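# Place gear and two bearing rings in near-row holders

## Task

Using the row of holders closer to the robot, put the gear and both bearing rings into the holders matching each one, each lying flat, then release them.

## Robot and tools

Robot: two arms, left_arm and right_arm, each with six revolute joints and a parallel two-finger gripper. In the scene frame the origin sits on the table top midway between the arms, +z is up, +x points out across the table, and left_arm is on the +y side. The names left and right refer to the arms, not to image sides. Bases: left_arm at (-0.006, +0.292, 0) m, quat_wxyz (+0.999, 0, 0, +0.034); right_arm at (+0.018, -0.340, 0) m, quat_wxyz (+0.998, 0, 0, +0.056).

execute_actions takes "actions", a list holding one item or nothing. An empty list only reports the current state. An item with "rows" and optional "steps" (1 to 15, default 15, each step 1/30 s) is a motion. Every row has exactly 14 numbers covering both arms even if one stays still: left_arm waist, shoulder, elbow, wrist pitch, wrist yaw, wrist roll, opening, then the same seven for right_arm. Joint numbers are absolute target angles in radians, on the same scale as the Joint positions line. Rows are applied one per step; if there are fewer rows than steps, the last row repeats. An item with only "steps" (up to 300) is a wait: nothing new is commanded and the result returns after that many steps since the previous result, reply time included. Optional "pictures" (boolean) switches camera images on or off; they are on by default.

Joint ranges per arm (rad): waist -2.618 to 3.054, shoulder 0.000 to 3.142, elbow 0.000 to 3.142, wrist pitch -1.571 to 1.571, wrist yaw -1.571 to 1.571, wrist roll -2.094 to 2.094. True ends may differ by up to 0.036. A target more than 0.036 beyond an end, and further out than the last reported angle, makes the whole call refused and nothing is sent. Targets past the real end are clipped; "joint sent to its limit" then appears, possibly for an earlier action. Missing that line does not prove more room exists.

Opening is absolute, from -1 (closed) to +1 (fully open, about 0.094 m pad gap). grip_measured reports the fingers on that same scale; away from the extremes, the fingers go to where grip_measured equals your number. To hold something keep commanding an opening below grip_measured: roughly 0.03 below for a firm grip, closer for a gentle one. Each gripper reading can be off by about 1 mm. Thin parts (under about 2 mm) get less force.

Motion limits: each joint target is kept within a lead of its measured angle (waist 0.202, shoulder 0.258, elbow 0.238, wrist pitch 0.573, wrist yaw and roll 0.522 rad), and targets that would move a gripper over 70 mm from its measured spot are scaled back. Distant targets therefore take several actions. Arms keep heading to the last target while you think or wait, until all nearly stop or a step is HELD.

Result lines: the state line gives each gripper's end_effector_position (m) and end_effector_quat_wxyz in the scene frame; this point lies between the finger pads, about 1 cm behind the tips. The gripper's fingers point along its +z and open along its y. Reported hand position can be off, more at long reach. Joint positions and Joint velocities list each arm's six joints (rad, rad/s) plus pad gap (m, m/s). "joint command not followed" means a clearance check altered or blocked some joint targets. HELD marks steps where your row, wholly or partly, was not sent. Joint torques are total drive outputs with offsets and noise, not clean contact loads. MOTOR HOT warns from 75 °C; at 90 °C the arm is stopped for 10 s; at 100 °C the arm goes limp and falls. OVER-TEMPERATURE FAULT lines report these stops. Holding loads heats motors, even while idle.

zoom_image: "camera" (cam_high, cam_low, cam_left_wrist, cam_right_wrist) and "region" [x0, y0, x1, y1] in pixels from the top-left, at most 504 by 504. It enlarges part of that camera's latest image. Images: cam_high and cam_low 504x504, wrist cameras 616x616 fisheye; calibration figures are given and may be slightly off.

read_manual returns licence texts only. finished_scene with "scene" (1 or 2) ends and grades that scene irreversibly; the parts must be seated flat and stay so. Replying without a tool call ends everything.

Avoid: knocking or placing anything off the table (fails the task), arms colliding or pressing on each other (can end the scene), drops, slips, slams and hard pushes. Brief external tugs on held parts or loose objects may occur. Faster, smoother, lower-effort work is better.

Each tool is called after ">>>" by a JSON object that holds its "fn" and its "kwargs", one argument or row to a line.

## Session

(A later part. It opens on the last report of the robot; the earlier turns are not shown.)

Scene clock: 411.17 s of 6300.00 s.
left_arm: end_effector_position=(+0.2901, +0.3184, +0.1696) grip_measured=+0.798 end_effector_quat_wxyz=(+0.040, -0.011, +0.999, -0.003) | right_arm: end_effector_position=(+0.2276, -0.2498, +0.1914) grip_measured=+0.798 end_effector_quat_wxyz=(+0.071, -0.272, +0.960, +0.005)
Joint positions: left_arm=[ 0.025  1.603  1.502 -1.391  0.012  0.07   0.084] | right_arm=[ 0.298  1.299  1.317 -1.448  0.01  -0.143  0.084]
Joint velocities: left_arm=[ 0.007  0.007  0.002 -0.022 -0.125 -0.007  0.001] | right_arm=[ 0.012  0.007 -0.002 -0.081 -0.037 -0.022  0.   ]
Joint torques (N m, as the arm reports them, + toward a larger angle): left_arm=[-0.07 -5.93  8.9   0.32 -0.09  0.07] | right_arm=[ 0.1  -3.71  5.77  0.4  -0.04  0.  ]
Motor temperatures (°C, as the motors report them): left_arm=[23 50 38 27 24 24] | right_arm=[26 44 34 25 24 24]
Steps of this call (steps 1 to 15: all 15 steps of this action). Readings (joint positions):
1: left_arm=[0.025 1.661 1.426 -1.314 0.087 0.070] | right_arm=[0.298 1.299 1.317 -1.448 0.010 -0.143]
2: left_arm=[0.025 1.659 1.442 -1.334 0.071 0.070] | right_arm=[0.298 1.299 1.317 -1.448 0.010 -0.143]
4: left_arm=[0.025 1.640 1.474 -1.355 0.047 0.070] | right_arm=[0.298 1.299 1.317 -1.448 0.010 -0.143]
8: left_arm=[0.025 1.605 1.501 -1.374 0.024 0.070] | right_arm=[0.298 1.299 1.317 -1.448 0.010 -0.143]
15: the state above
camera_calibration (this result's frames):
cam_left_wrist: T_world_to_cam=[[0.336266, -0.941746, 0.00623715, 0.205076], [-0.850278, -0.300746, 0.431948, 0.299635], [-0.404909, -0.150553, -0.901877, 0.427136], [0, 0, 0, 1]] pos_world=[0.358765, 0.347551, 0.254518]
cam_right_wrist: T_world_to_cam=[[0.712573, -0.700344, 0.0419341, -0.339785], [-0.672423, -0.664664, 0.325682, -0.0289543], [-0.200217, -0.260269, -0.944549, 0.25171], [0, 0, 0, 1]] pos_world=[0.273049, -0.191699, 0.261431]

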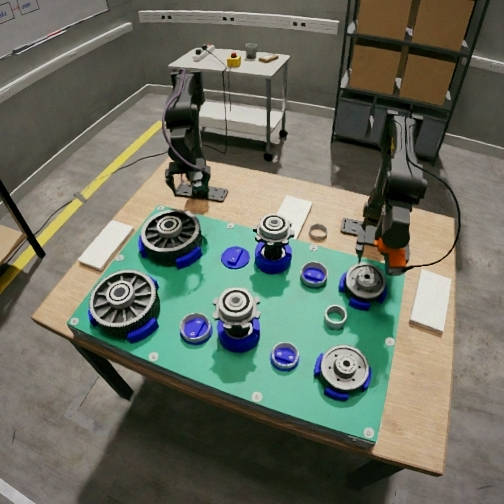

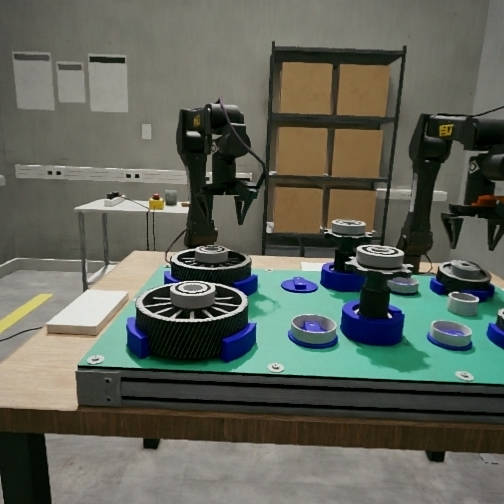

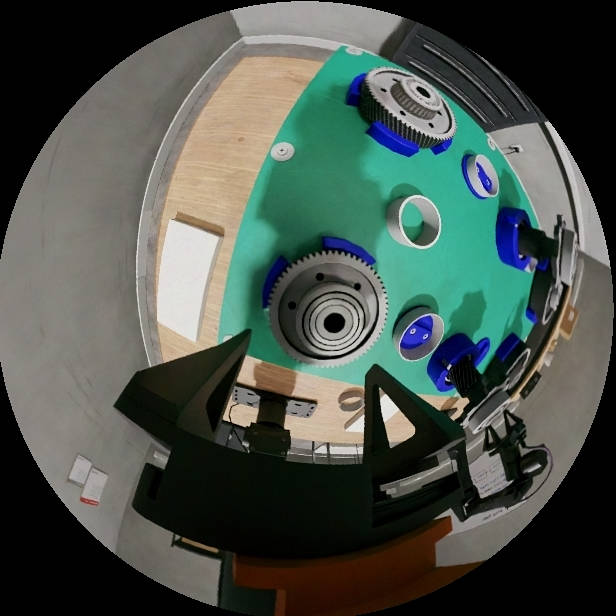

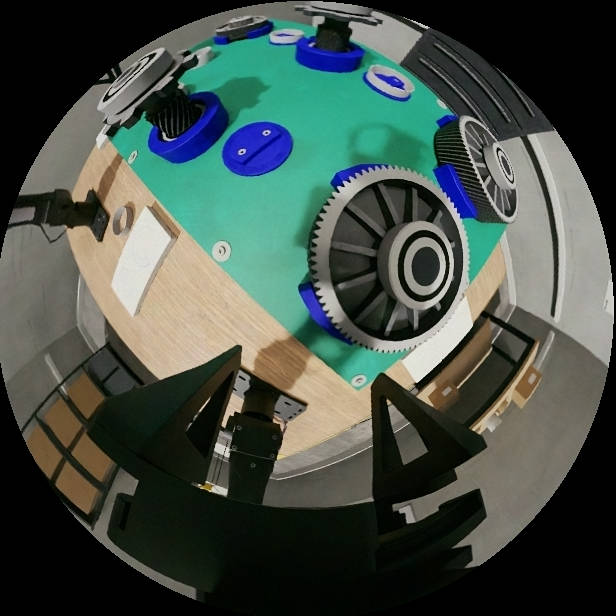

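>>> {"fn": "zoom_image", "kwargs": {
  "camera": "cam_high",
  "region": [300, 240, 430, 410]
}}

>>> {"fn": "zoom_image", "kwargs": {
  "camera": "cam_left_wrist",
  "region": [230, 210, 430, 390]
}}

Region (300, 240, 430, 410) of cam_high's 504x504 image, scaled by 2.965, with more detail than that image has; it fills the left 385 columns of this view, and the rest is white.

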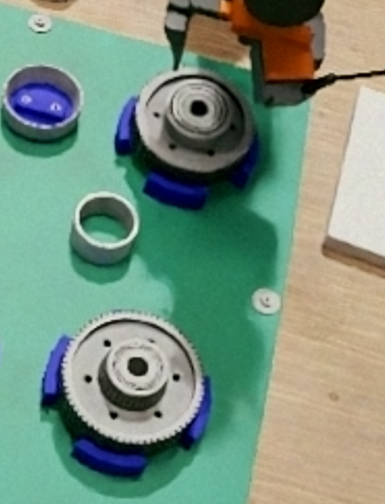

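Region (230, 210, 430, 390) of cam_left_wrist's 616x616 image, scaled by 2.520, with more detail than that image has; it fills the top 454 rows of this view, and the rest is white.

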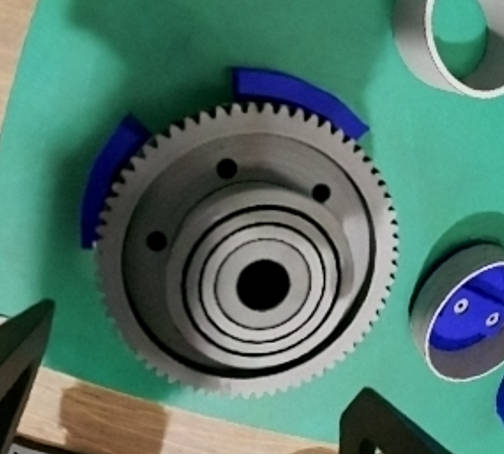

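>>> {"fn": "execute_actions", "kwargs": {
  "actions": [
    {"rows": [[-0.042,1.775,1.67,-1.54,0.0,0.0,0.7, 0.3,1.3,1.3,-1.45,0,-0.14,0.8]], "steps": 15}
  ],
  "pictures": false
}}

>>> {"fn": "execute_actions", "kwargs": {
  "actions": [
    {"rows": [[-0.042,1.77,1.60,-1.49,0.0,0.0,0.6, 0.3,1.3,1.3,-1.45,0,-0.14,0.8],[-0.042,1.768,1.56,-1.45,0.0,0.0,0.6, 0.3,1.3,1.3,-1.45,0,-0.14,0.8],[-0.042,1.765,1.53,-1.42,0.0,0.0,0.6, 0.3,1.3,1.3,-1.45,0,-0.14,0.8],[-0.042,1.762,1.51,-1.395,0.0,0.0,0.6, 0.3,1.3,1.3,-1.45,0,-0.14,0.8]], "steps": 15}
  ]
}}

Scene clock: 470.87 s of 6300.00 s.
left_arm: end_effector_position=(+0.2964, +0.3000, +0.1537) grip_measured=+0.702 end_effector_quat_wxyz=(-0.050, -0.007, +0.999, -0.003) | right_arm: end_effector_position=(+0.2276, -0.2498, +0.1914) grip_measured=+0.798 end_effector_quat_wxyz=(+0.071, -0.272, +0.960, +0.005)
Joint positions: left_arm=[-0.042  1.788  1.645 -1.528  0.005  0.012  0.08 ] | right_arm=[ 0.298  1.299  1.317 -1.448  0.01  -0.143  0.084]
Joint velocities: left_arm=[ 0.002 -0.002  0.002 -0.095  0.022 -0.022  0.001] | right_arm=[ 0.007 -0.002  0.007  0.022  0.007  0.066 -0.   ]
Joint torques (N m, as the arm reports them, + toward a larger angle): left_arm=[-0.08 -8.1   9.03  0.06 -0.08 -0.14] | right_arm=[ 0.11 -3.62  5.73  0.41 -0.05  0.02]
Motor temperatures (°C, as the motors report them): left_arm=[23 45 37 27 24 24] | right_arm=[26 42 33 25 24 24]
Steps of this call (steps 1 to 15: the robot went on to your last target; steps 16 to 90: nothing new was sent; then 56.20 s passed at rest; steps 91 to 105: all 15 steps of this action). Readings (joint positions):
91: left_arm=[0.019 1.624 1.527 -1.425 0.006 0.061] | right_arm=[0.298 1.299 1.317 -1.448 0.010 -0.143]
92: left_arm=[0.005 1.664 1.580 -1.471 0.002 0.049] | right_arm=[0.298 1.299 1.317 -1.448 0.010 -0.143]
94: left_arm=[-0.024 1.732 1.639 -1.480 0.002 0.035] | right_arm=[0.298 1.299 1.317 -1.448 0.010 -0.143]
98: left_arm=[-0.042 1.788 1.645 -1.499 0.005 0.022] | right_arm=[0.298 1.299 1.317 -1.448 0.010 -0.143]
105: the state above

Scene clock: 471.37 s of 6300.00 s.
left_arm: end_effector_position=(+0.2935, +0.3000, +0.1263) grip_measured=+0.602 end_effector_quat_wxyz=(-0.050, -0.008, +0.999, -0.003) | right_arm: end_effector_position=(+0.2276, -0.2498, +0.1914) grip_measured=+0.798 end_effector_quat_wxyz=(+0.071, -0.272, +0.960, +0.005)
Joint positions: left_arm=[-0.042  1.773  1.518 -1.417  0.005  0.011  0.075] | right_arm=[ 0.298  1.299  1.317 -1.448  0.01  -0.143  0.084]
Joint velocities: left_arm=[-0.002 -0.017  0.007  0.11  -0.066  0.007  0.001] | right_arm=[-0.012 -0.012 -0.002 -0.007 -0.007 -0.066  0.001]
Joint torques (N m, as the arm reports them, + toward a larger angle): left_arm=[-0.02 -7.82  6.29  0.23 -0.08 -0.08] | right_arm=[ 0.14 -3.75  5.66  0.4  -0.07 -0.01]
Motor temperatures (°C, as the motors report them): left_arm=[23 45 37 27 24 24] | right_arm=[26 42 33 25 24 24]
Steps of this call (steps 1 to 15: all 15 steps of this action). Readings (joint positions):
1: left_arm=[-0.042 1.787 1.642 -1.525 0.005 0.012] | right_arm=[0.298 1.299 1.317 -1.448 0.010 -0.143]
2: left_arm=[-0.042 1.783 1.628 -1.513 0.005 0.012] | right_arm=[0.298 1.299 1.317 -1.448 0.010 -0.143]
4: left_arm=[-0.042 1.774 1.578 -1.479 0.005 0.011] | right_arm=[0.298 1.299 1.317 -1.448 0.010 -0.143]
8: left_arm=[-0.042 1.773 1.519 -1.445 0.005 0.011] | right_arm=[0.298 1.299 1.317 -1.448 0.010 -0.143]
15: the state above
camera_calibration (this result's frames):
cam_left_wrist: T_world_to_cam=[[0.325156, -0.944273, -0.051198, 0.198135], [-0.761413, -0.293528, 0.578007, 0.268979], [-0.560824, -0.14896, -0.814424, 0.420926], [0, 0, 0, 1]] pos_world=[0.376444, 0.328747, 0.197485]
cam_right_wrist: T_world_to_cam=[[0.712573, -0.700344, 0.0419341, -0.339785], [-0.672423, -0.664664, 0.325682, -0.0289543], [-0.200217, -0.260269, -0.944549, 0.25171], [0, 0, 0, 1]] pos_world=[0.273049, -0.191699, 0.261431]

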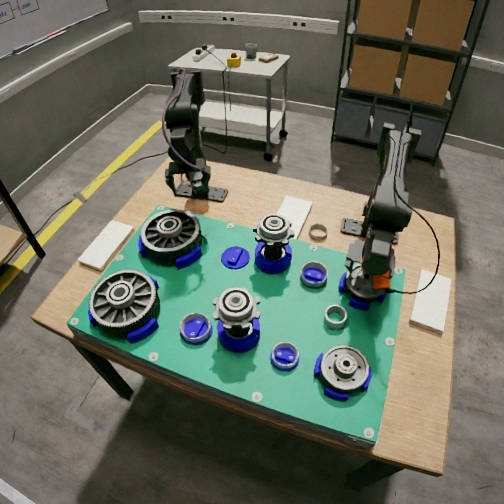

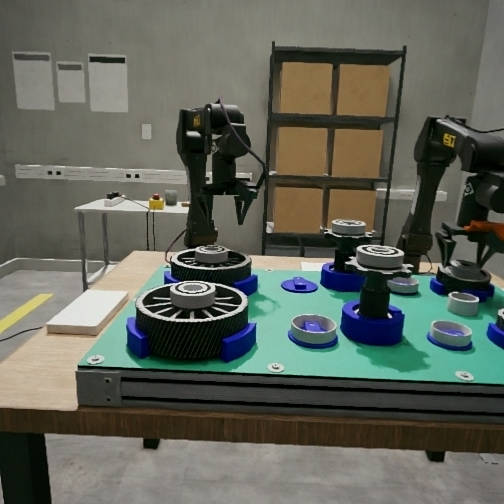

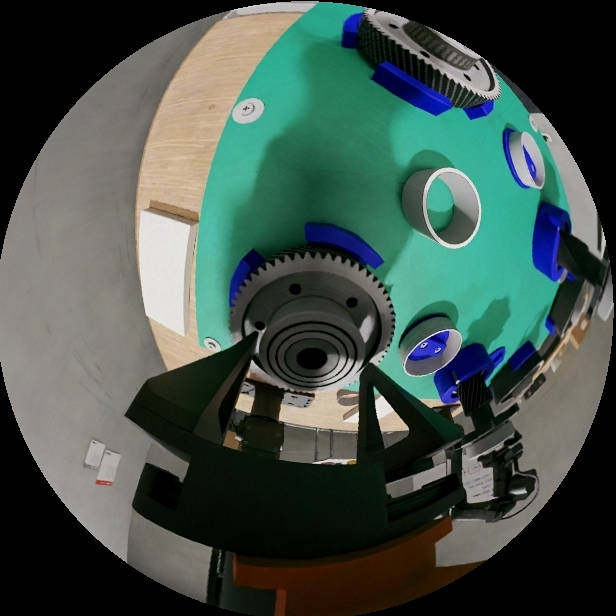

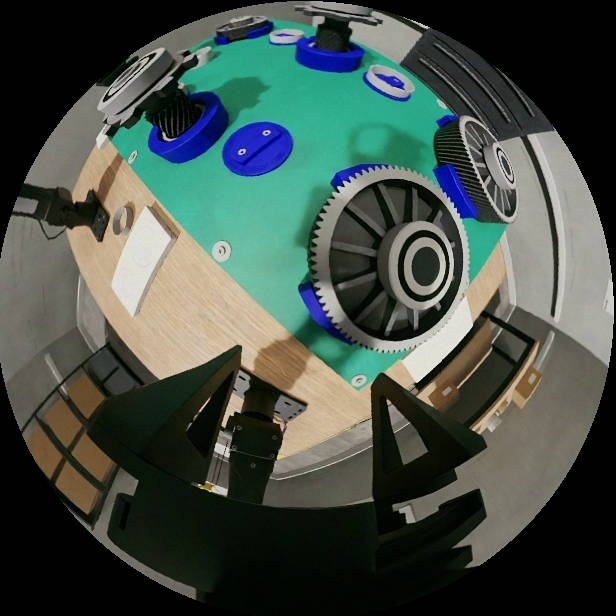

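>>> {"fn": "execute_actions", "kwargs": {
  "actions": [
    {"rows": [[-0.042,1.762,1.51,-1.39,0.0,0.0,0.6, 0.3,1.3,1.3,-1.45,0,-0.14,0.8],[-0.042,1.762,1.51,-1.39,0.0,0.0,0.6, 0.3,1.3,1.3,-1.45,0,-0.14,0.8],[-0.042,1.762,1.51,-1.39,0.0,0.0,0.5, 0.3,1.3,1.3,-1.45,0,-0.14,0.8],[-0.042,1.762,1.51,-1.39,0.0,0.0,0.4, 0.3,1.3,1.3,-1.45,0,-0.14,0.8],[-0.042,1.762,1.51,-1.39,0.0,0.0,0.32, 0.3,1.3,1.3,-1.45,0,-0.14,0.8],[-0.042,1.762,1.51,-1.39,0.0,0.0,0.27, 0.3,1.3,1.3,-1.45,0,-0.14,0.8],[-0.042,1.762,1.51,-1.39,0.0,0.0,0.24, 0.3,1.3,1.3,-1.45,0,-0.14,0.8],[-0.042,1.762,1.51,-1.39,0.0,0.0,0.2, 0.3,1.3,1.3,-1.45,0,-0.14,0.8]], "steps": 15}
  ]
}}

Scene clock: 482.87 s of 6300.00 s.
left_arm: end_effector_position=(+0.2960, +0.3041, +0.1261) grip_measured=+0.248 end_effector_quat_wxyz=(-0.045, -0.009, +0.999, +0.006) | right_arm: end_effector_position=(+0.2276, -0.2498, +0.1914) grip_measured=+0.798 end_effector_quat_wxyz=(+0.071, -0.272, +0.960, +0.005)
Joint positions: left_arm=[-0.04   1.773  1.518 -1.406 -0.014  0.009  0.059] | right_arm=[ 0.298  1.299  1.317 -1.448  0.01  -0.143  0.084]
Joint velocities: left_arm=[-0.007 -0.012 -0.007  0.037  0.007  0.022 -0.001] | right_arm=[-0.022 -0.022 -0.007 -0.007 -0.022 -0.037  0.   ]
Joint torques (N m, as the arm reports them, + toward a larger angle): left_arm=[-0.26 -7.95  6.31  0.24  0.12 -0.06] | right_arm=[ 0.23 -3.67  5.74  0.43 -0.03  0.01]
Motor temperatures (°C, as the motors report them): left_arm=[23 45 36 27 24 24] | right_arm=[26 42 33 25 24 24]
Steps of this call (steps 1 to 15: the robot went on to your last target; steps 16 to 90: nothing new was sent; then 8.00 s passed at rest; steps 91 to 105: all 15 steps of this action). Readings (joint positions):
91: left_arm=[-0.042 1.773 1.518 -1.410 0.005 0.010] | right_arm=[0.298 1.299 1.317 -1.448 0.010 -0.143]
92: left_arm=[-0.042 1.773 1.518 -1.409 0.005 0.010] | right_arm=[0.298 1.299 1.317 -1.448 0.010 -0.143]
94: left_arm=[-0.042 1.773 1.518 -1.408 0.001 0.010] | right_arm=[0.298 1.299 1.317 -1.448 0.010 -0.143]
98: left_arm=[-0.040 1.773 1.518 -1.406 -0.014 0.009] | right_arm=[0.298 1.299 1.317 -1.448 0.010 -0.143]
105: the state above
camera_calibration (this result's frames):
cam_left_wrist: T_world_to_cam=[[0.328019, -0.942372, -0.065864, 0.201587], [-0.766507, -0.306259, 0.564511, 0.279326], [-0.552151, -0.134685, -0.822794, 0.416906], [0, 0, 0, 1]] pos_world=[0.378176, 0.331667, 0.198623]
cam_right_wrist: T_world_to_cam=[[0.712573, -0.700344, 0.0419341, -0.339785], [-0.672423, -0.664664, 0.325682, -0.0289543], [-0.200217, -0.260269, -0.944549, 0.25171], [0, 0, 0, 1]] pos_world=[0.273049, -0.191699, 0.261431]

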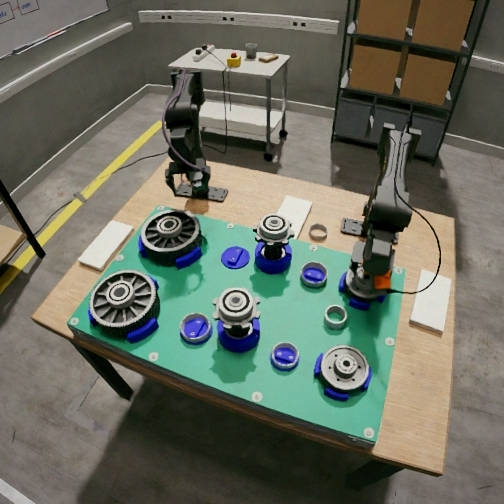

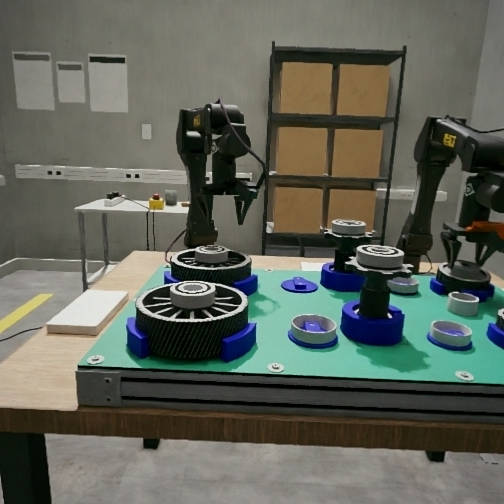

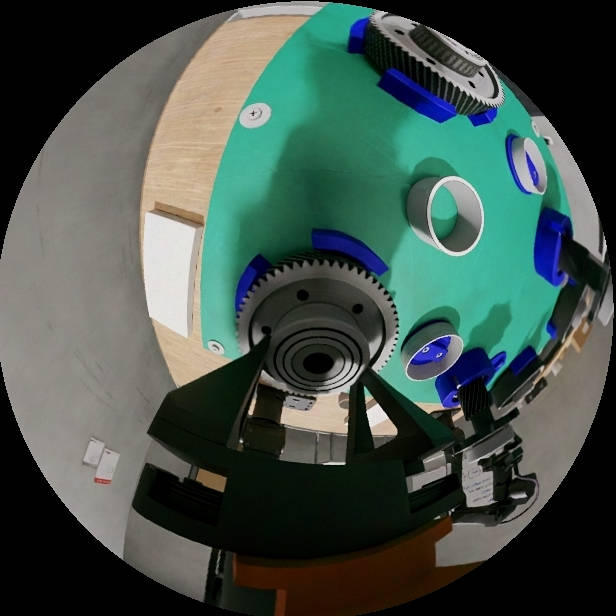

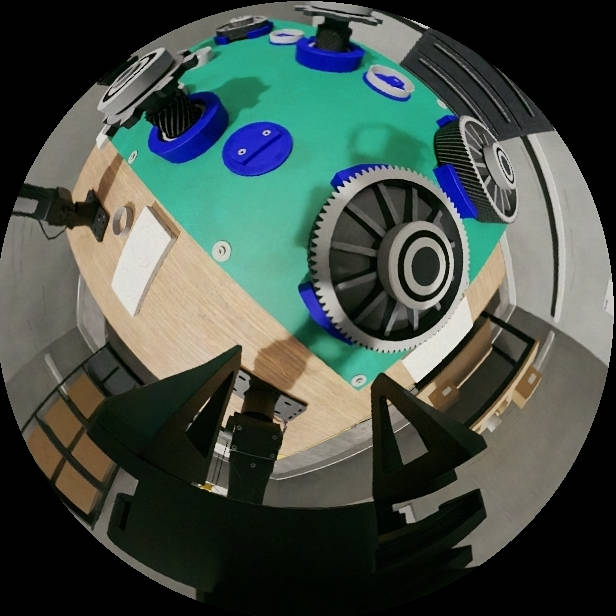

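>>> {"fn": "execute_actions", "kwargs": {
  "actions": [
    {"rows": [[-0.036,1.75,1.53,-1.39,-0.01,0.0,0.2, 0.3,1.3,1.3,-1.45,0,-0.14,0.8],[-0.036,1.74,1.55,-1.39,-0.01,0.0,0.2, 0.3,1.3,1.3,-1.45,0,-0.14,0.8],[-0.036,1.73,1.57,-1.39,-0.01,0.0,0.2, 0.3,1.3,1.3,-1.45,0,-0.14,0.8],[-0.036,1.72,1.585,-1.39,-0.01,0.0,0.2, 0.3,1.3,1.3,-1.45,0,-0.14,0.8],[-0.036,1.71,1.60,-1.39,-0.01,0.0,0.2, 0.3,1.3,1.3,-1.45,0,-0.14,0.8],[-0.036,1.70,1.61,-1.39,-0.01,0.0,0.2, 0.3,1.3,1.3,-1.45,0,-0.14,0.8]], "steps": 15}
  ]
}}

>>> {"fn": "zoom_image", "kwargs": {
  "camera": "cam_low",
  "region": [400, 220, 504, 310]
}}

Scene clock: 495.30 s of 6300.00 s.
left_arm: end_effector_position=(+0.2989, +0.3039, +0.1276) grip_measured=+0.248 end_effector_quat_wxyz=(-0.039, -0.009, +0.999, +0.006) | right_arm: end_effector_position=(+0.2276, -0.2498, +0.1914) grip_measured=+0.798 end_effector_quat_wxyz=(+0.071, -0.272, +0.960, +0.005)
Joint positions: left_arm=[-0.04   1.772  1.524 -1.4   -0.012  0.009  0.059] | right_arm=[ 0.298  1.299  1.317 -1.448  0.01  -0.143  0.084]
Joint velocities: left_arm=[ 0.002  0.002  0.007 -0.037  0.037 -0.007  0.001] | right_arm=[-0.007 -0.007 -0.007 -0.066 -0.081 -0.022 -0.   ]
Joint torques (N m, as the arm reports them, + toward a larger angle): left_arm=[  0.32 -12.25  14.48   0.17  -0.01  -0.09] | right_arm=[ 0.11 -3.73  5.81  0.38 -0.05  0.01]
Motor temperatures (°C, as the motors report them): left_arm=[23 46 36 27 24 24] | right_arm=[26 42 33 25 24 24]
Steps of this call (steps 1 to 15: the robot went on to your last target; steps 16 to 90: nothing new was sent; then 8.93 s passed at rest; steps 91 to 105: all 15 steps of this action). Readings (joint positions):
91: left_arm=[-0.040 1.773 1.518 -1.406 -0.014 0.009] | right_arm=[0.298 1.299 1.317 -1.448 0.010 -0.143]
92: left_arm=[-0.040 1.773 1.518 -1.406 -0.014 0.009] | right_arm=[0.298 1.299 1.317 -1.448 0.010 -0.143]
94: left_arm=[-0.040 1.772 1.520 -1.406 -0.014 0.009] | right_arm=[0.298 1.299 1.317 -1.448 0.010 -0.143]
98: left_arm=[-0.040 1.772 1.524 -1.401 -0.013 0.009] | right_arm=[0.298 1.299 1.317 -1.448 0.010 -0.143]
105: the state above
camera_calibration (this result's frames):
cam_left_wrist: T_world_to_cam=[[0.328938, -0.942404, -0.0606176, 0.199637], [-0.773537, -0.305705, 0.555145, 0.283718], [-0.541701, -0.135718, -0.829542, 0.41776], [0, 0, 0, 1]] pos_world=[0.380099, 0.33157, 0.201146]
cam_right_wrist: T_world_to_cam=[[0.712573, -0.700344, 0.0419341, -0.339785], [-0.672423, -0.664664, 0.325682, -0.0289543], [-0.200217, -0.260269, -0.944549, 0.25171], [0, 0, 0, 1]] pos_world=[0.273049, -0.191699, 0.261431]

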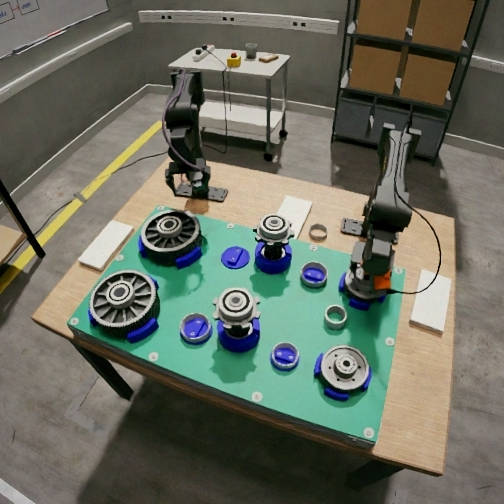

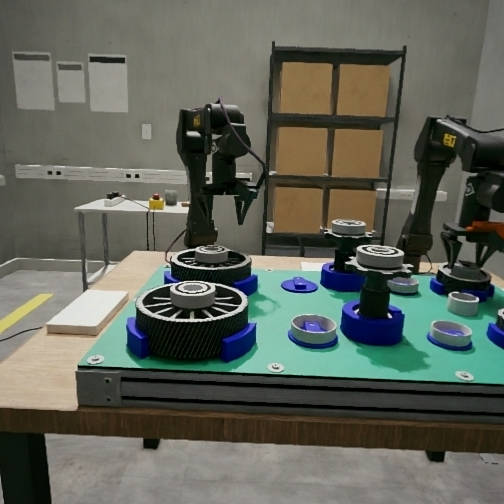

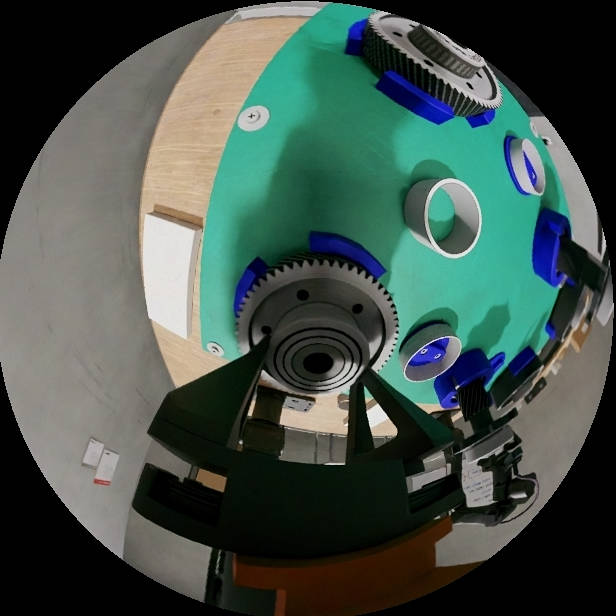

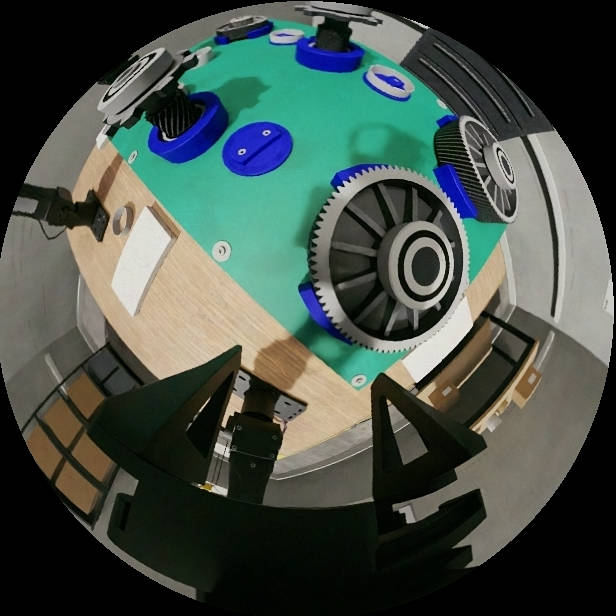

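Region (400, 220, 504, 310) of cam_low's 504x504 image, scaled by 4.846, with more detail than that image has; it fills the top 436 rows of this view, and the rest is white.

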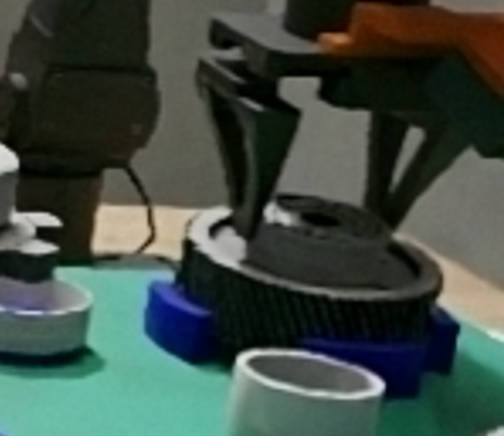

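>>> {"fn": "execute_actions", "kwargs": {
  "actions": [
    {"rows": [[-0.036,1.692,1.59,-1.385,-0.01,0.0,0.2, 0.3,1.3,1.3,-1.45,0,-0.14,0.8],[-0.036,1.686,1.575,-1.378,-0.01,0.0,0.2, 0.3,1.3,1.3,-1.45,0,-0.14,0.8],[-0.036,1.68,1.567,-1.37,-0.01,0.0,0.2, 0.3,1.3,1.3,-1.45,0,-0.14,0.8],[-0.036,1.674,1.56,-1.363,-0.01,0.0,0.2, 0.3,1.3,1.3,-1.45,0,-0.14,0.8],[-0.036,1.668,1.553,-1.356,-0.01,0.0,0.2, 0.3,1.3,1.3,-1.45,0,-0.14,0.8],[-0.036,1.662,1.546,-1.349,-0.01,0.0,0.2, 0.3,1.3,1.3,-1.45,0,-0.14,0.8],[-0.036,1.656,1.538,-1.342,-0.01,0.0,0.2, 0.3,1.3,1.3,-1.45,0,-0.14,0.8],[-0.036,1.65,1.53,-1.335,-0.01,0.0,0.2, 0.3,1.3,1.3,-1.45,0,-0.14,0.8]], "steps": 13}
  ],
  "pictures": false
}}

Scene clock: 523.03 s of 6300.00 s.
left_arm: end_effector_position=(+0.2986, +0.3039, +0.1303) grip_measured=+0.248 end_effector_quat_wxyz=(-0.019, -0.010, +1.000, +0.006) | right_arm: end_effector_position=(+0.2276, -0.2498, +0.1914) grip_measured=+0.798 end_effector_quat_wxyz=(+0.071, -0.272, +0.960, +0.005)
Joint positions: left_arm=[-0.04   1.732  1.489 -1.365 -0.012  0.009  0.059] | right_arm=[ 0.298  1.299  1.317 -1.448  0.01  -0.143  0.084]
Joint velocities: left_arm=[-0.012  0.007  0.007  0.095 -0.022 -0.022  0.001] | right_arm=[-0.002 -0.002  0.007  0.007 -0.037 -0.051 -0.001]
Joint torques (N m, as the arm reports them, + toward a larger angle): left_arm=[  0.35 -12.67  10.7    0.41   0.    -0.08] | right_arm=[-0.02 -3.81  5.7   0.42 -0.04  0.02]
Motor temperatures (°C, as the motors report them): left_arm=[23 51 42 27 24 24] | right_arm=[26 41 33 25 24 24]
Steps of this call (steps 1 to 15: the robot went on to your last target; steps 16 to 90: nothing new was sent; then 24.30 s passed at rest; steps 91 to 103: all 13 steps of this action). Readings (joint positions):
91: left_arm=[-0.040 1.772 1.524 -1.400 -0.012 0.009] | right_arm=[0.298 1.299 1.317 -1.448 0.010 -0.143]
92: left_arm=[-0.040 1.772 1.524 -1.400 -0.012 0.009] | right_arm=[0.298 1.299 1.317 -1.448 0.010 -0.143]
94: left_arm=[-0.040 1.770 1.523 -1.397 -0.012 0.009] | right_arm=[0.298 1.299 1.317 -1.448 0.010 -0.143]
98: left_arm=[-0.040 1.746 1.500 -1.377 -0.012 0.009] | right_arm=[0.298 1.299 1.317 -1.448 0.010 -0.143]
103: the state above

>>> {"fn": "execute_actions", "kwargs": {
  "actions": [
    {"rows": [[-0.036,1.644,1.521,-1.328,-0.01,0.0,0.2, 0.3,1.3,1.3,-1.45,0,-0.14,0.8],[-0.036,1.638,1.512,-1.32,-0.01,0.0,0.2, 0.3,1.3,1.3,-1.45,0,-0.14,0.8],[-0.036,1.632,1.503,-1.312,-0.01,0.0,0.2, 0.3,1.3,1.3,-1.45,0,-0.14,0.8],[-0.036,1.626,1.494,-1.305,-0.01,0.0,0.2, 0.3,1.3,1.3,-1.45,0,-0.14,0.8],[-0.036,1.62,1.485,-1.297,-0.01,0.0,0.2, 0.3,1.3,1.3,-1.45,0,-0.14,0.8],[-0.036,1.615,1.478,-1.29,-0.01,0.0,0.2, 0.3,1.3,1.3,-1.45,0,-0.14,0.8],[-0.036,1.611,1.471,-1.285,-0.01,0.0,0.2, 0.3,1.3,1.3,-1.45,0,-0.14,0.8]], "steps": 15}
  ]
}}

>>> {"fn": "zoom_image", "kwargs": {
  "camera": "cam_low",
  "region": [400, 220, 504, 310]
}}

Scene clock: 538.37 s of 6300.00 s.
left_arm: end_effector_position=(+0.2967, +0.3037, +0.1253) grip_measured=+0.248 end_effector_quat_wxyz=(-0.003, -0.010, +1.000, +0.006) | right_arm: end_effector_position=(+0.2276, -0.2498, +0.1914) grip_measured=+0.798 end_effector_quat_wxyz=(+0.071, -0.272, +0.960, +0.005)
Joint positions: left_arm=[-0.04   1.695  1.428 -1.309 -0.012  0.009  0.059] | right_arm=[ 0.298  1.299  1.317 -1.448  0.01  -0.143  0.084]
Joint velocities: left_arm=[-0.017 -0.012 -0.017  0.022 -0.051 -0.007 -0.   ] | right_arm=[ 0.002 -0.007 -0.012 -0.037 -0.066 -0.051  0.001]
Joint torques (N m, as the arm reports them, + toward a larger angle): left_arm=[  0.35 -12.77  10.92   0.4   -0.03  -0.06] | right_arm=[ 0.13 -3.77  5.78  0.41 -0.04 -0.02]
Motor temperatures (°C, as the motors report them): left_arm=[23 52 40 27 24 24] | right_arm=[26 41 33 25 24 24]
Steps of this call (steps 1 to 15: the robot went on to your last target; steps 16 to 90: nothing new was sent; then 11.83 s passed at rest; steps 91 to 105: all 15 steps of this action). Readings (joint positions):
91: left_arm=[-0.040 1.732 1.488 -1.364 -0.012 0.009] | right_arm=[0.298 1.299 1.317 -1.448 0.010 -0.143]
92: left_arm=[-0.040 1.729 1.483 -1.360 -0.012 0.009] | right_arm=[0.298 1.299 1.317 -1.448 0.010 -0.143]
94: left_arm=[-0.040 1.720 1.467 -1.348 -0.012 0.009] | right_arm=[0.298 1.299 1.317 -1.448 0.010 -0.143]
98: left_arm=[-0.040 1.700 1.435 -1.320 -0.012 0.009] | right_arm=[0.298 1.299 1.317 -1.448 0.010 -0.143]
105: the state above
camera_calibration (this result's frames):
cam_left_wrist: T_world_to_cam=[[0.332521, -0.942317, -0.0383203, 0.1962], [-0.811486, -0.306584, 0.49749, 0.302043], [-0.480542, -0.134329, -0.866623, 0.400759], [0, 0, 0, 1]] pos_world=[0.372444, 0.331318, 0.204562]
cam_right_wrist: T_world_to_cam=[[0.712573, -0.700344, 0.0419341, -0.339785], [-0.672423, -0.664664, 0.325682, -0.0289543], [-0.200217, -0.260269, -0.944549, 0.25171], [0, 0, 0, 1]] pos_world=[0.273049, -0.191699, 0.261431]

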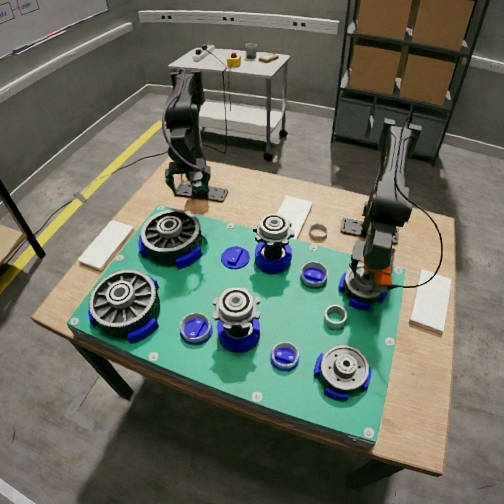

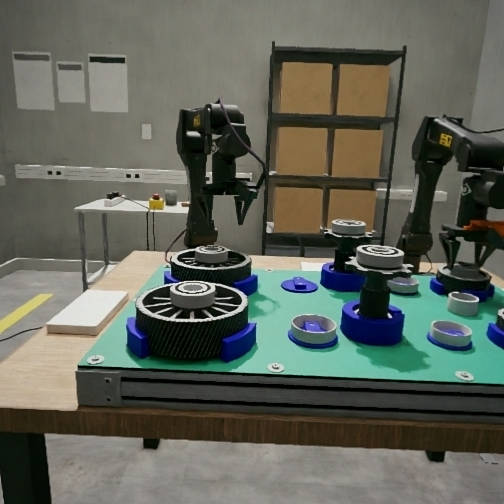

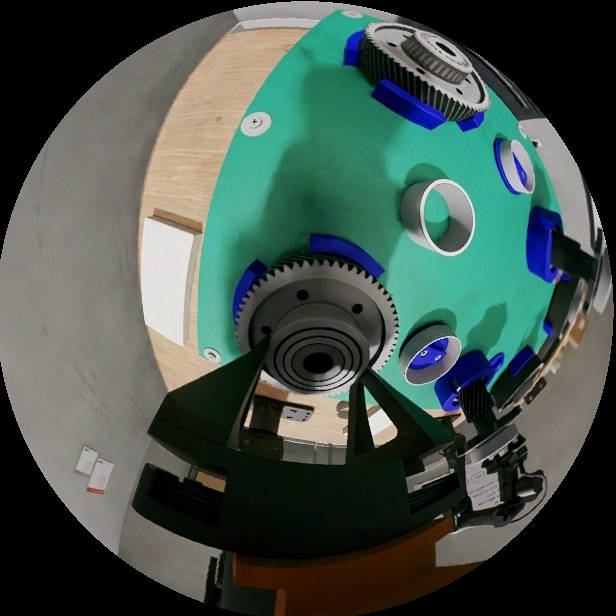

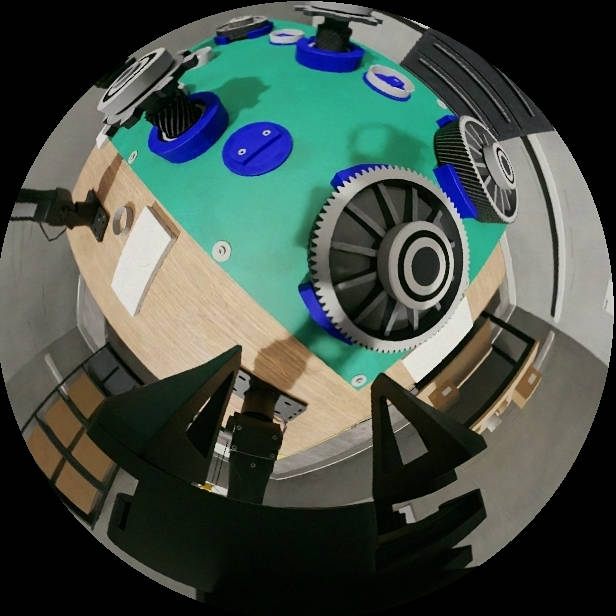

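Region (400, 220, 504, 310) of cam_low's 504x504 image, scaled by 4.846, with more detail than that image has; it fills the top 436 rows of this view, and the rest is white.

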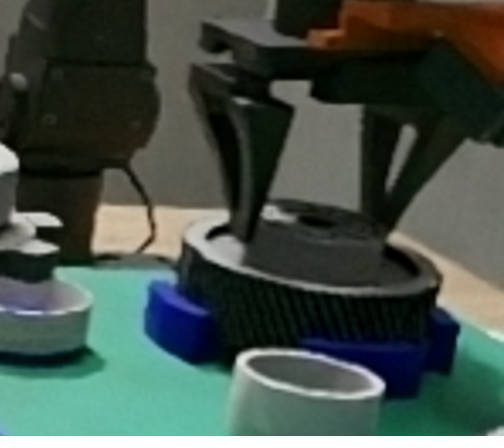

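Still fully loaded at z 0.1253. Lower further.

>>> {"fn": "execute_actions", "kwargs": {
  "actions": [
    {"rows": [[-0.036,1.611,1.462,-1.277,-0.01,0.0,0.2, 0.3,1.3,1.3,-1.45,0,-0.14,0.8],[-0.036,1.611,1.454,-1.269,-0.01,0.0,0.2, 0.3,1.3,1.3,-1.45,0,-0.14,0.8],[-0.036,1.611,1.446,-1.261,-0.01,0.0,0.2, 0.3,1.3,1.3,-1.45,0,-0.14,0.8]], "steps": 12}
  ],
  "pictures": false
}}

>>> {"fn": "execute_actions", "kwargs": {
  "actions": [
    {"rows": [[-0.036,1.611,1.438,-1.257,-0.01,0.0,0.2, 0.3,1.3,1.3,-1.45,0,-0.14,0.8],[-0.036,1.611,1.43,-1.253,-0.01,0.0,0.2, 0.3,1.3,1.3,-1.45,0,-0.14,0.8]], "steps": 12}
  ]
}}

>>> {"fn": "zoom_image", "kwargs": {
  "camera": "cam_low",
  "region": [400, 220, 504, 310]
}}

Scene clock: 546.97 s of 6300.00 s.
left_arm: end_effector_position=(+0.2950, +0.3037, +0.1215) grip_measured=+0.248 end_effector_quat_wxyz=(-0.002, -0.010, +1.000, +0.006) | right_arm: end_effector_position=(+0.2276, -0.2498, +0.1914) grip_measured=+0.798 end_effector_quat_wxyz=(+0.071, -0.272, +0.960, +0.005)
Joint positions: left_arm=[-0.04   1.688  1.404 -1.291 -0.012  0.008  0.059] | right_arm=[ 0.298  1.299  1.317 -1.448  0.01  -0.143  0.084]
Joint velocities: left_arm=[-0.007 -0.012  0.002 -0.007  0.051 -0.066  0.001] | right_arm=[ 0.007  0.002 -0.007 -0.037 -0.022 -0.007  0.   ]
Joint torques (N m, as the arm reports them, + toward a larger angle): left_arm=[  0.32 -11.96  10.66   0.46  -0.04  -0.08] | right_arm=[ 0.17 -3.73  5.7   0.43 -0.04 -0.01]
Motor temperatures (°C, as the motors report them): left_arm=[23 52 40 27 24 24] | right_arm=[26 41 33 25 24 24]
Steps of this call (steps 1 to 15: the robot went on to your last target; steps 16 to 90: nothing new was sent; then 5.20 s passed at rest; steps 91 to 102: all 12 steps of this action). Readings (joint positions):
91: left_arm=[-0.040 1.695 1.428 -1.309 -0.012 0.009] | right_arm=[0.298 1.299 1.317 -1.448 0.010 -0.143]
92: left_arm=[-0.040 1.695 1.426 -1.307 -0.012 0.009] | right_arm=[0.298 1.299 1.317 -1.448 0.010 -0.143]
94: left_arm=[-0.040 1.691 1.415 -1.297 -0.012 0.009] | right_arm=[0.298 1.299 1.317 -1.448 0.010 -0.143]
98: left_arm=[-0.040 1.691 1.404 -1.295 -0.012 0.008] | right_arm=[0.298 1.299 1.317 -1.448 0.010 -0.143]
102: the state above

Scene clock: 547.37 s of 6300.00 s.
left_arm: end_effector_position=(+0.2943, +0.3039, +0.1205) grip_measured=+0.248 end_effector_quat_wxyz=(-0.001, -0.010, +1.000, +0.006) | right_arm: end_effector_position=(+0.2276, -0.2498, +0.1914) grip_measured=+0.798 end_effector_quat_wxyz=(+0.071, -0.272, +0.960, +0.005)
Joint positions: left_arm=[-0.039  1.684  1.396 -1.286 -0.012  0.008  0.059] | right_arm=[ 0.298  1.299  1.317 -1.448  0.01  -0.143  0.084]
Joint velocities: left_arm=[-0.002  0.027  0.017 -0.007  0.051 -0.037  0.001] | right_arm=[-0.017  0.012 -0.002  0.007 -0.066 -0.007 -0.001]
Joint torques (N m, as the arm reports them, + toward a larger angle): left_arm=[  0.36 -11.79  10.17   0.5   -0.05  -0.08] | right_arm=[ 0.19 -3.66  5.72  0.39 -0.05  0.02]
Motor temperatures (°C, as the motors report them): left_arm=[23 52 40 27 24 24] | right_arm=[26 41 33 25 24 24]
Steps of this call (steps 1 to 12: all 12 steps of this action). Readings (joint positions):
1: left_arm=[-0.040 1.687 1.404 -1.291 -0.012 0.008] | right_arm=[0.298 1.299 1.317 -1.448 0.010 -0.143]
2: left_arm=[-0.040 1.687 1.403 -1.290 -0.012 0.008] | right_arm=[0.298 1.299 1.317 -1.448 0.010 -0.143]
4: left_arm=[-0.040 1.685 1.398 -1.287 -0.012 0.008] | right_arm=[0.298 1.299 1.317 -1.448 0.010 -0.143]
8: left_arm=[-0.039 1.684 1.396 -1.286 -0.012 0.008] | right_arm=[0.298 1.299 1.317 -1.448 0.010 -0.143]
12: the state above
camera_calibration (this result's frames):
cam_left_wrist: T_world_to_cam=[[0.334074, -0.941805, -0.0373856, 0.196253], [-0.812535, -0.307868, 0.494978, 0.303518], [-0.477683, -0.134982, -0.868101, 0.394949], [0, 0, 0, 1]] pos_world=[0.369716, 0.331587, 0.199957]
cam_right_wrist: T_world_to_cam=[[0.712573, -0.700344, 0.0419341, -0.339785], [-0.672423, -0.664664, 0.325682, -0.0289543], [-0.200217, -0.260269, -0.944549, 0.25171], [0, 0, 0, 1]] pos_world=[0.273049, -0.191699, 0.261431]

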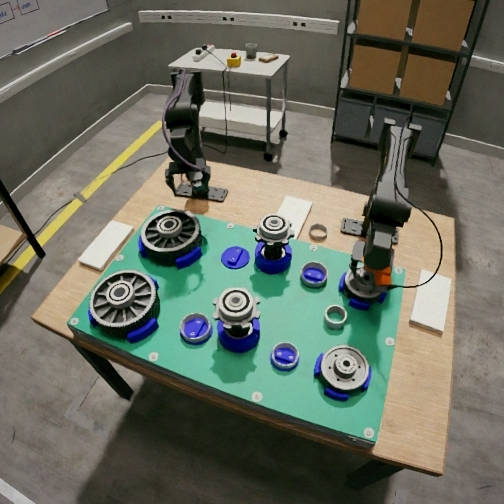

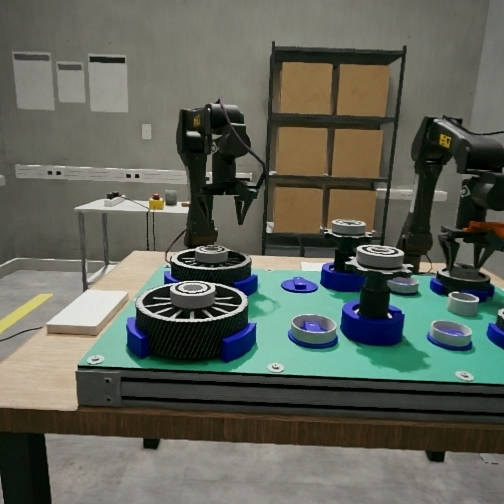

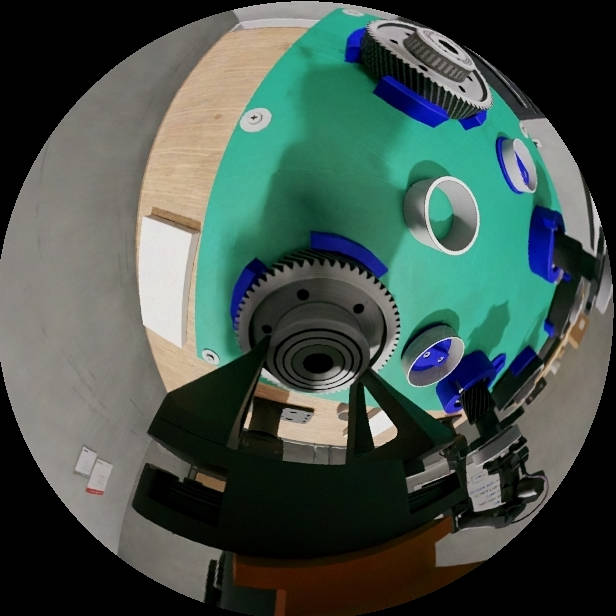

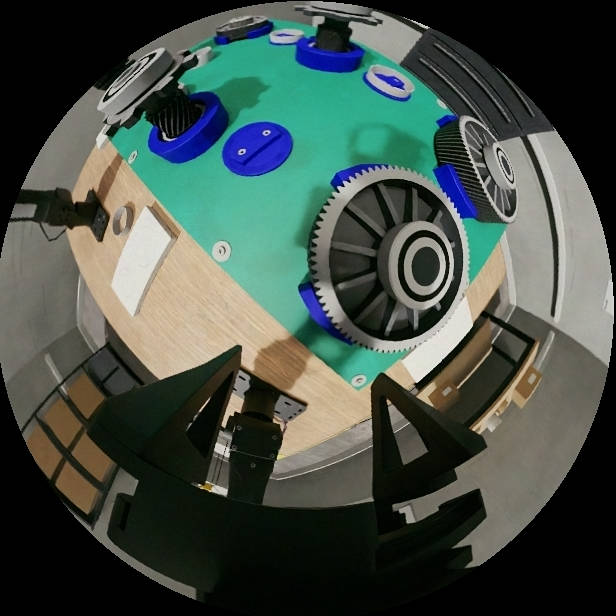

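Region (400, 220, 504, 310) of cam_low's 504x504 image, scaled by 4.846, with more detail than that image has; it fills the top 436 rows of this view, and the rest is white.

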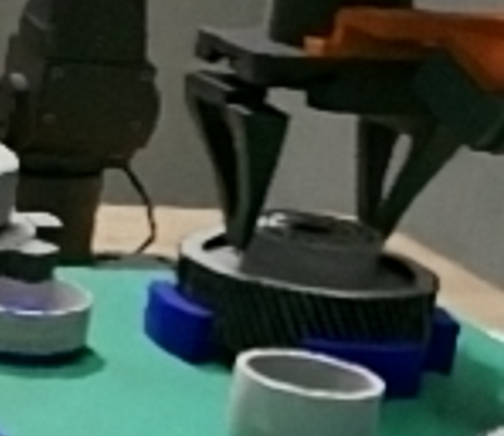

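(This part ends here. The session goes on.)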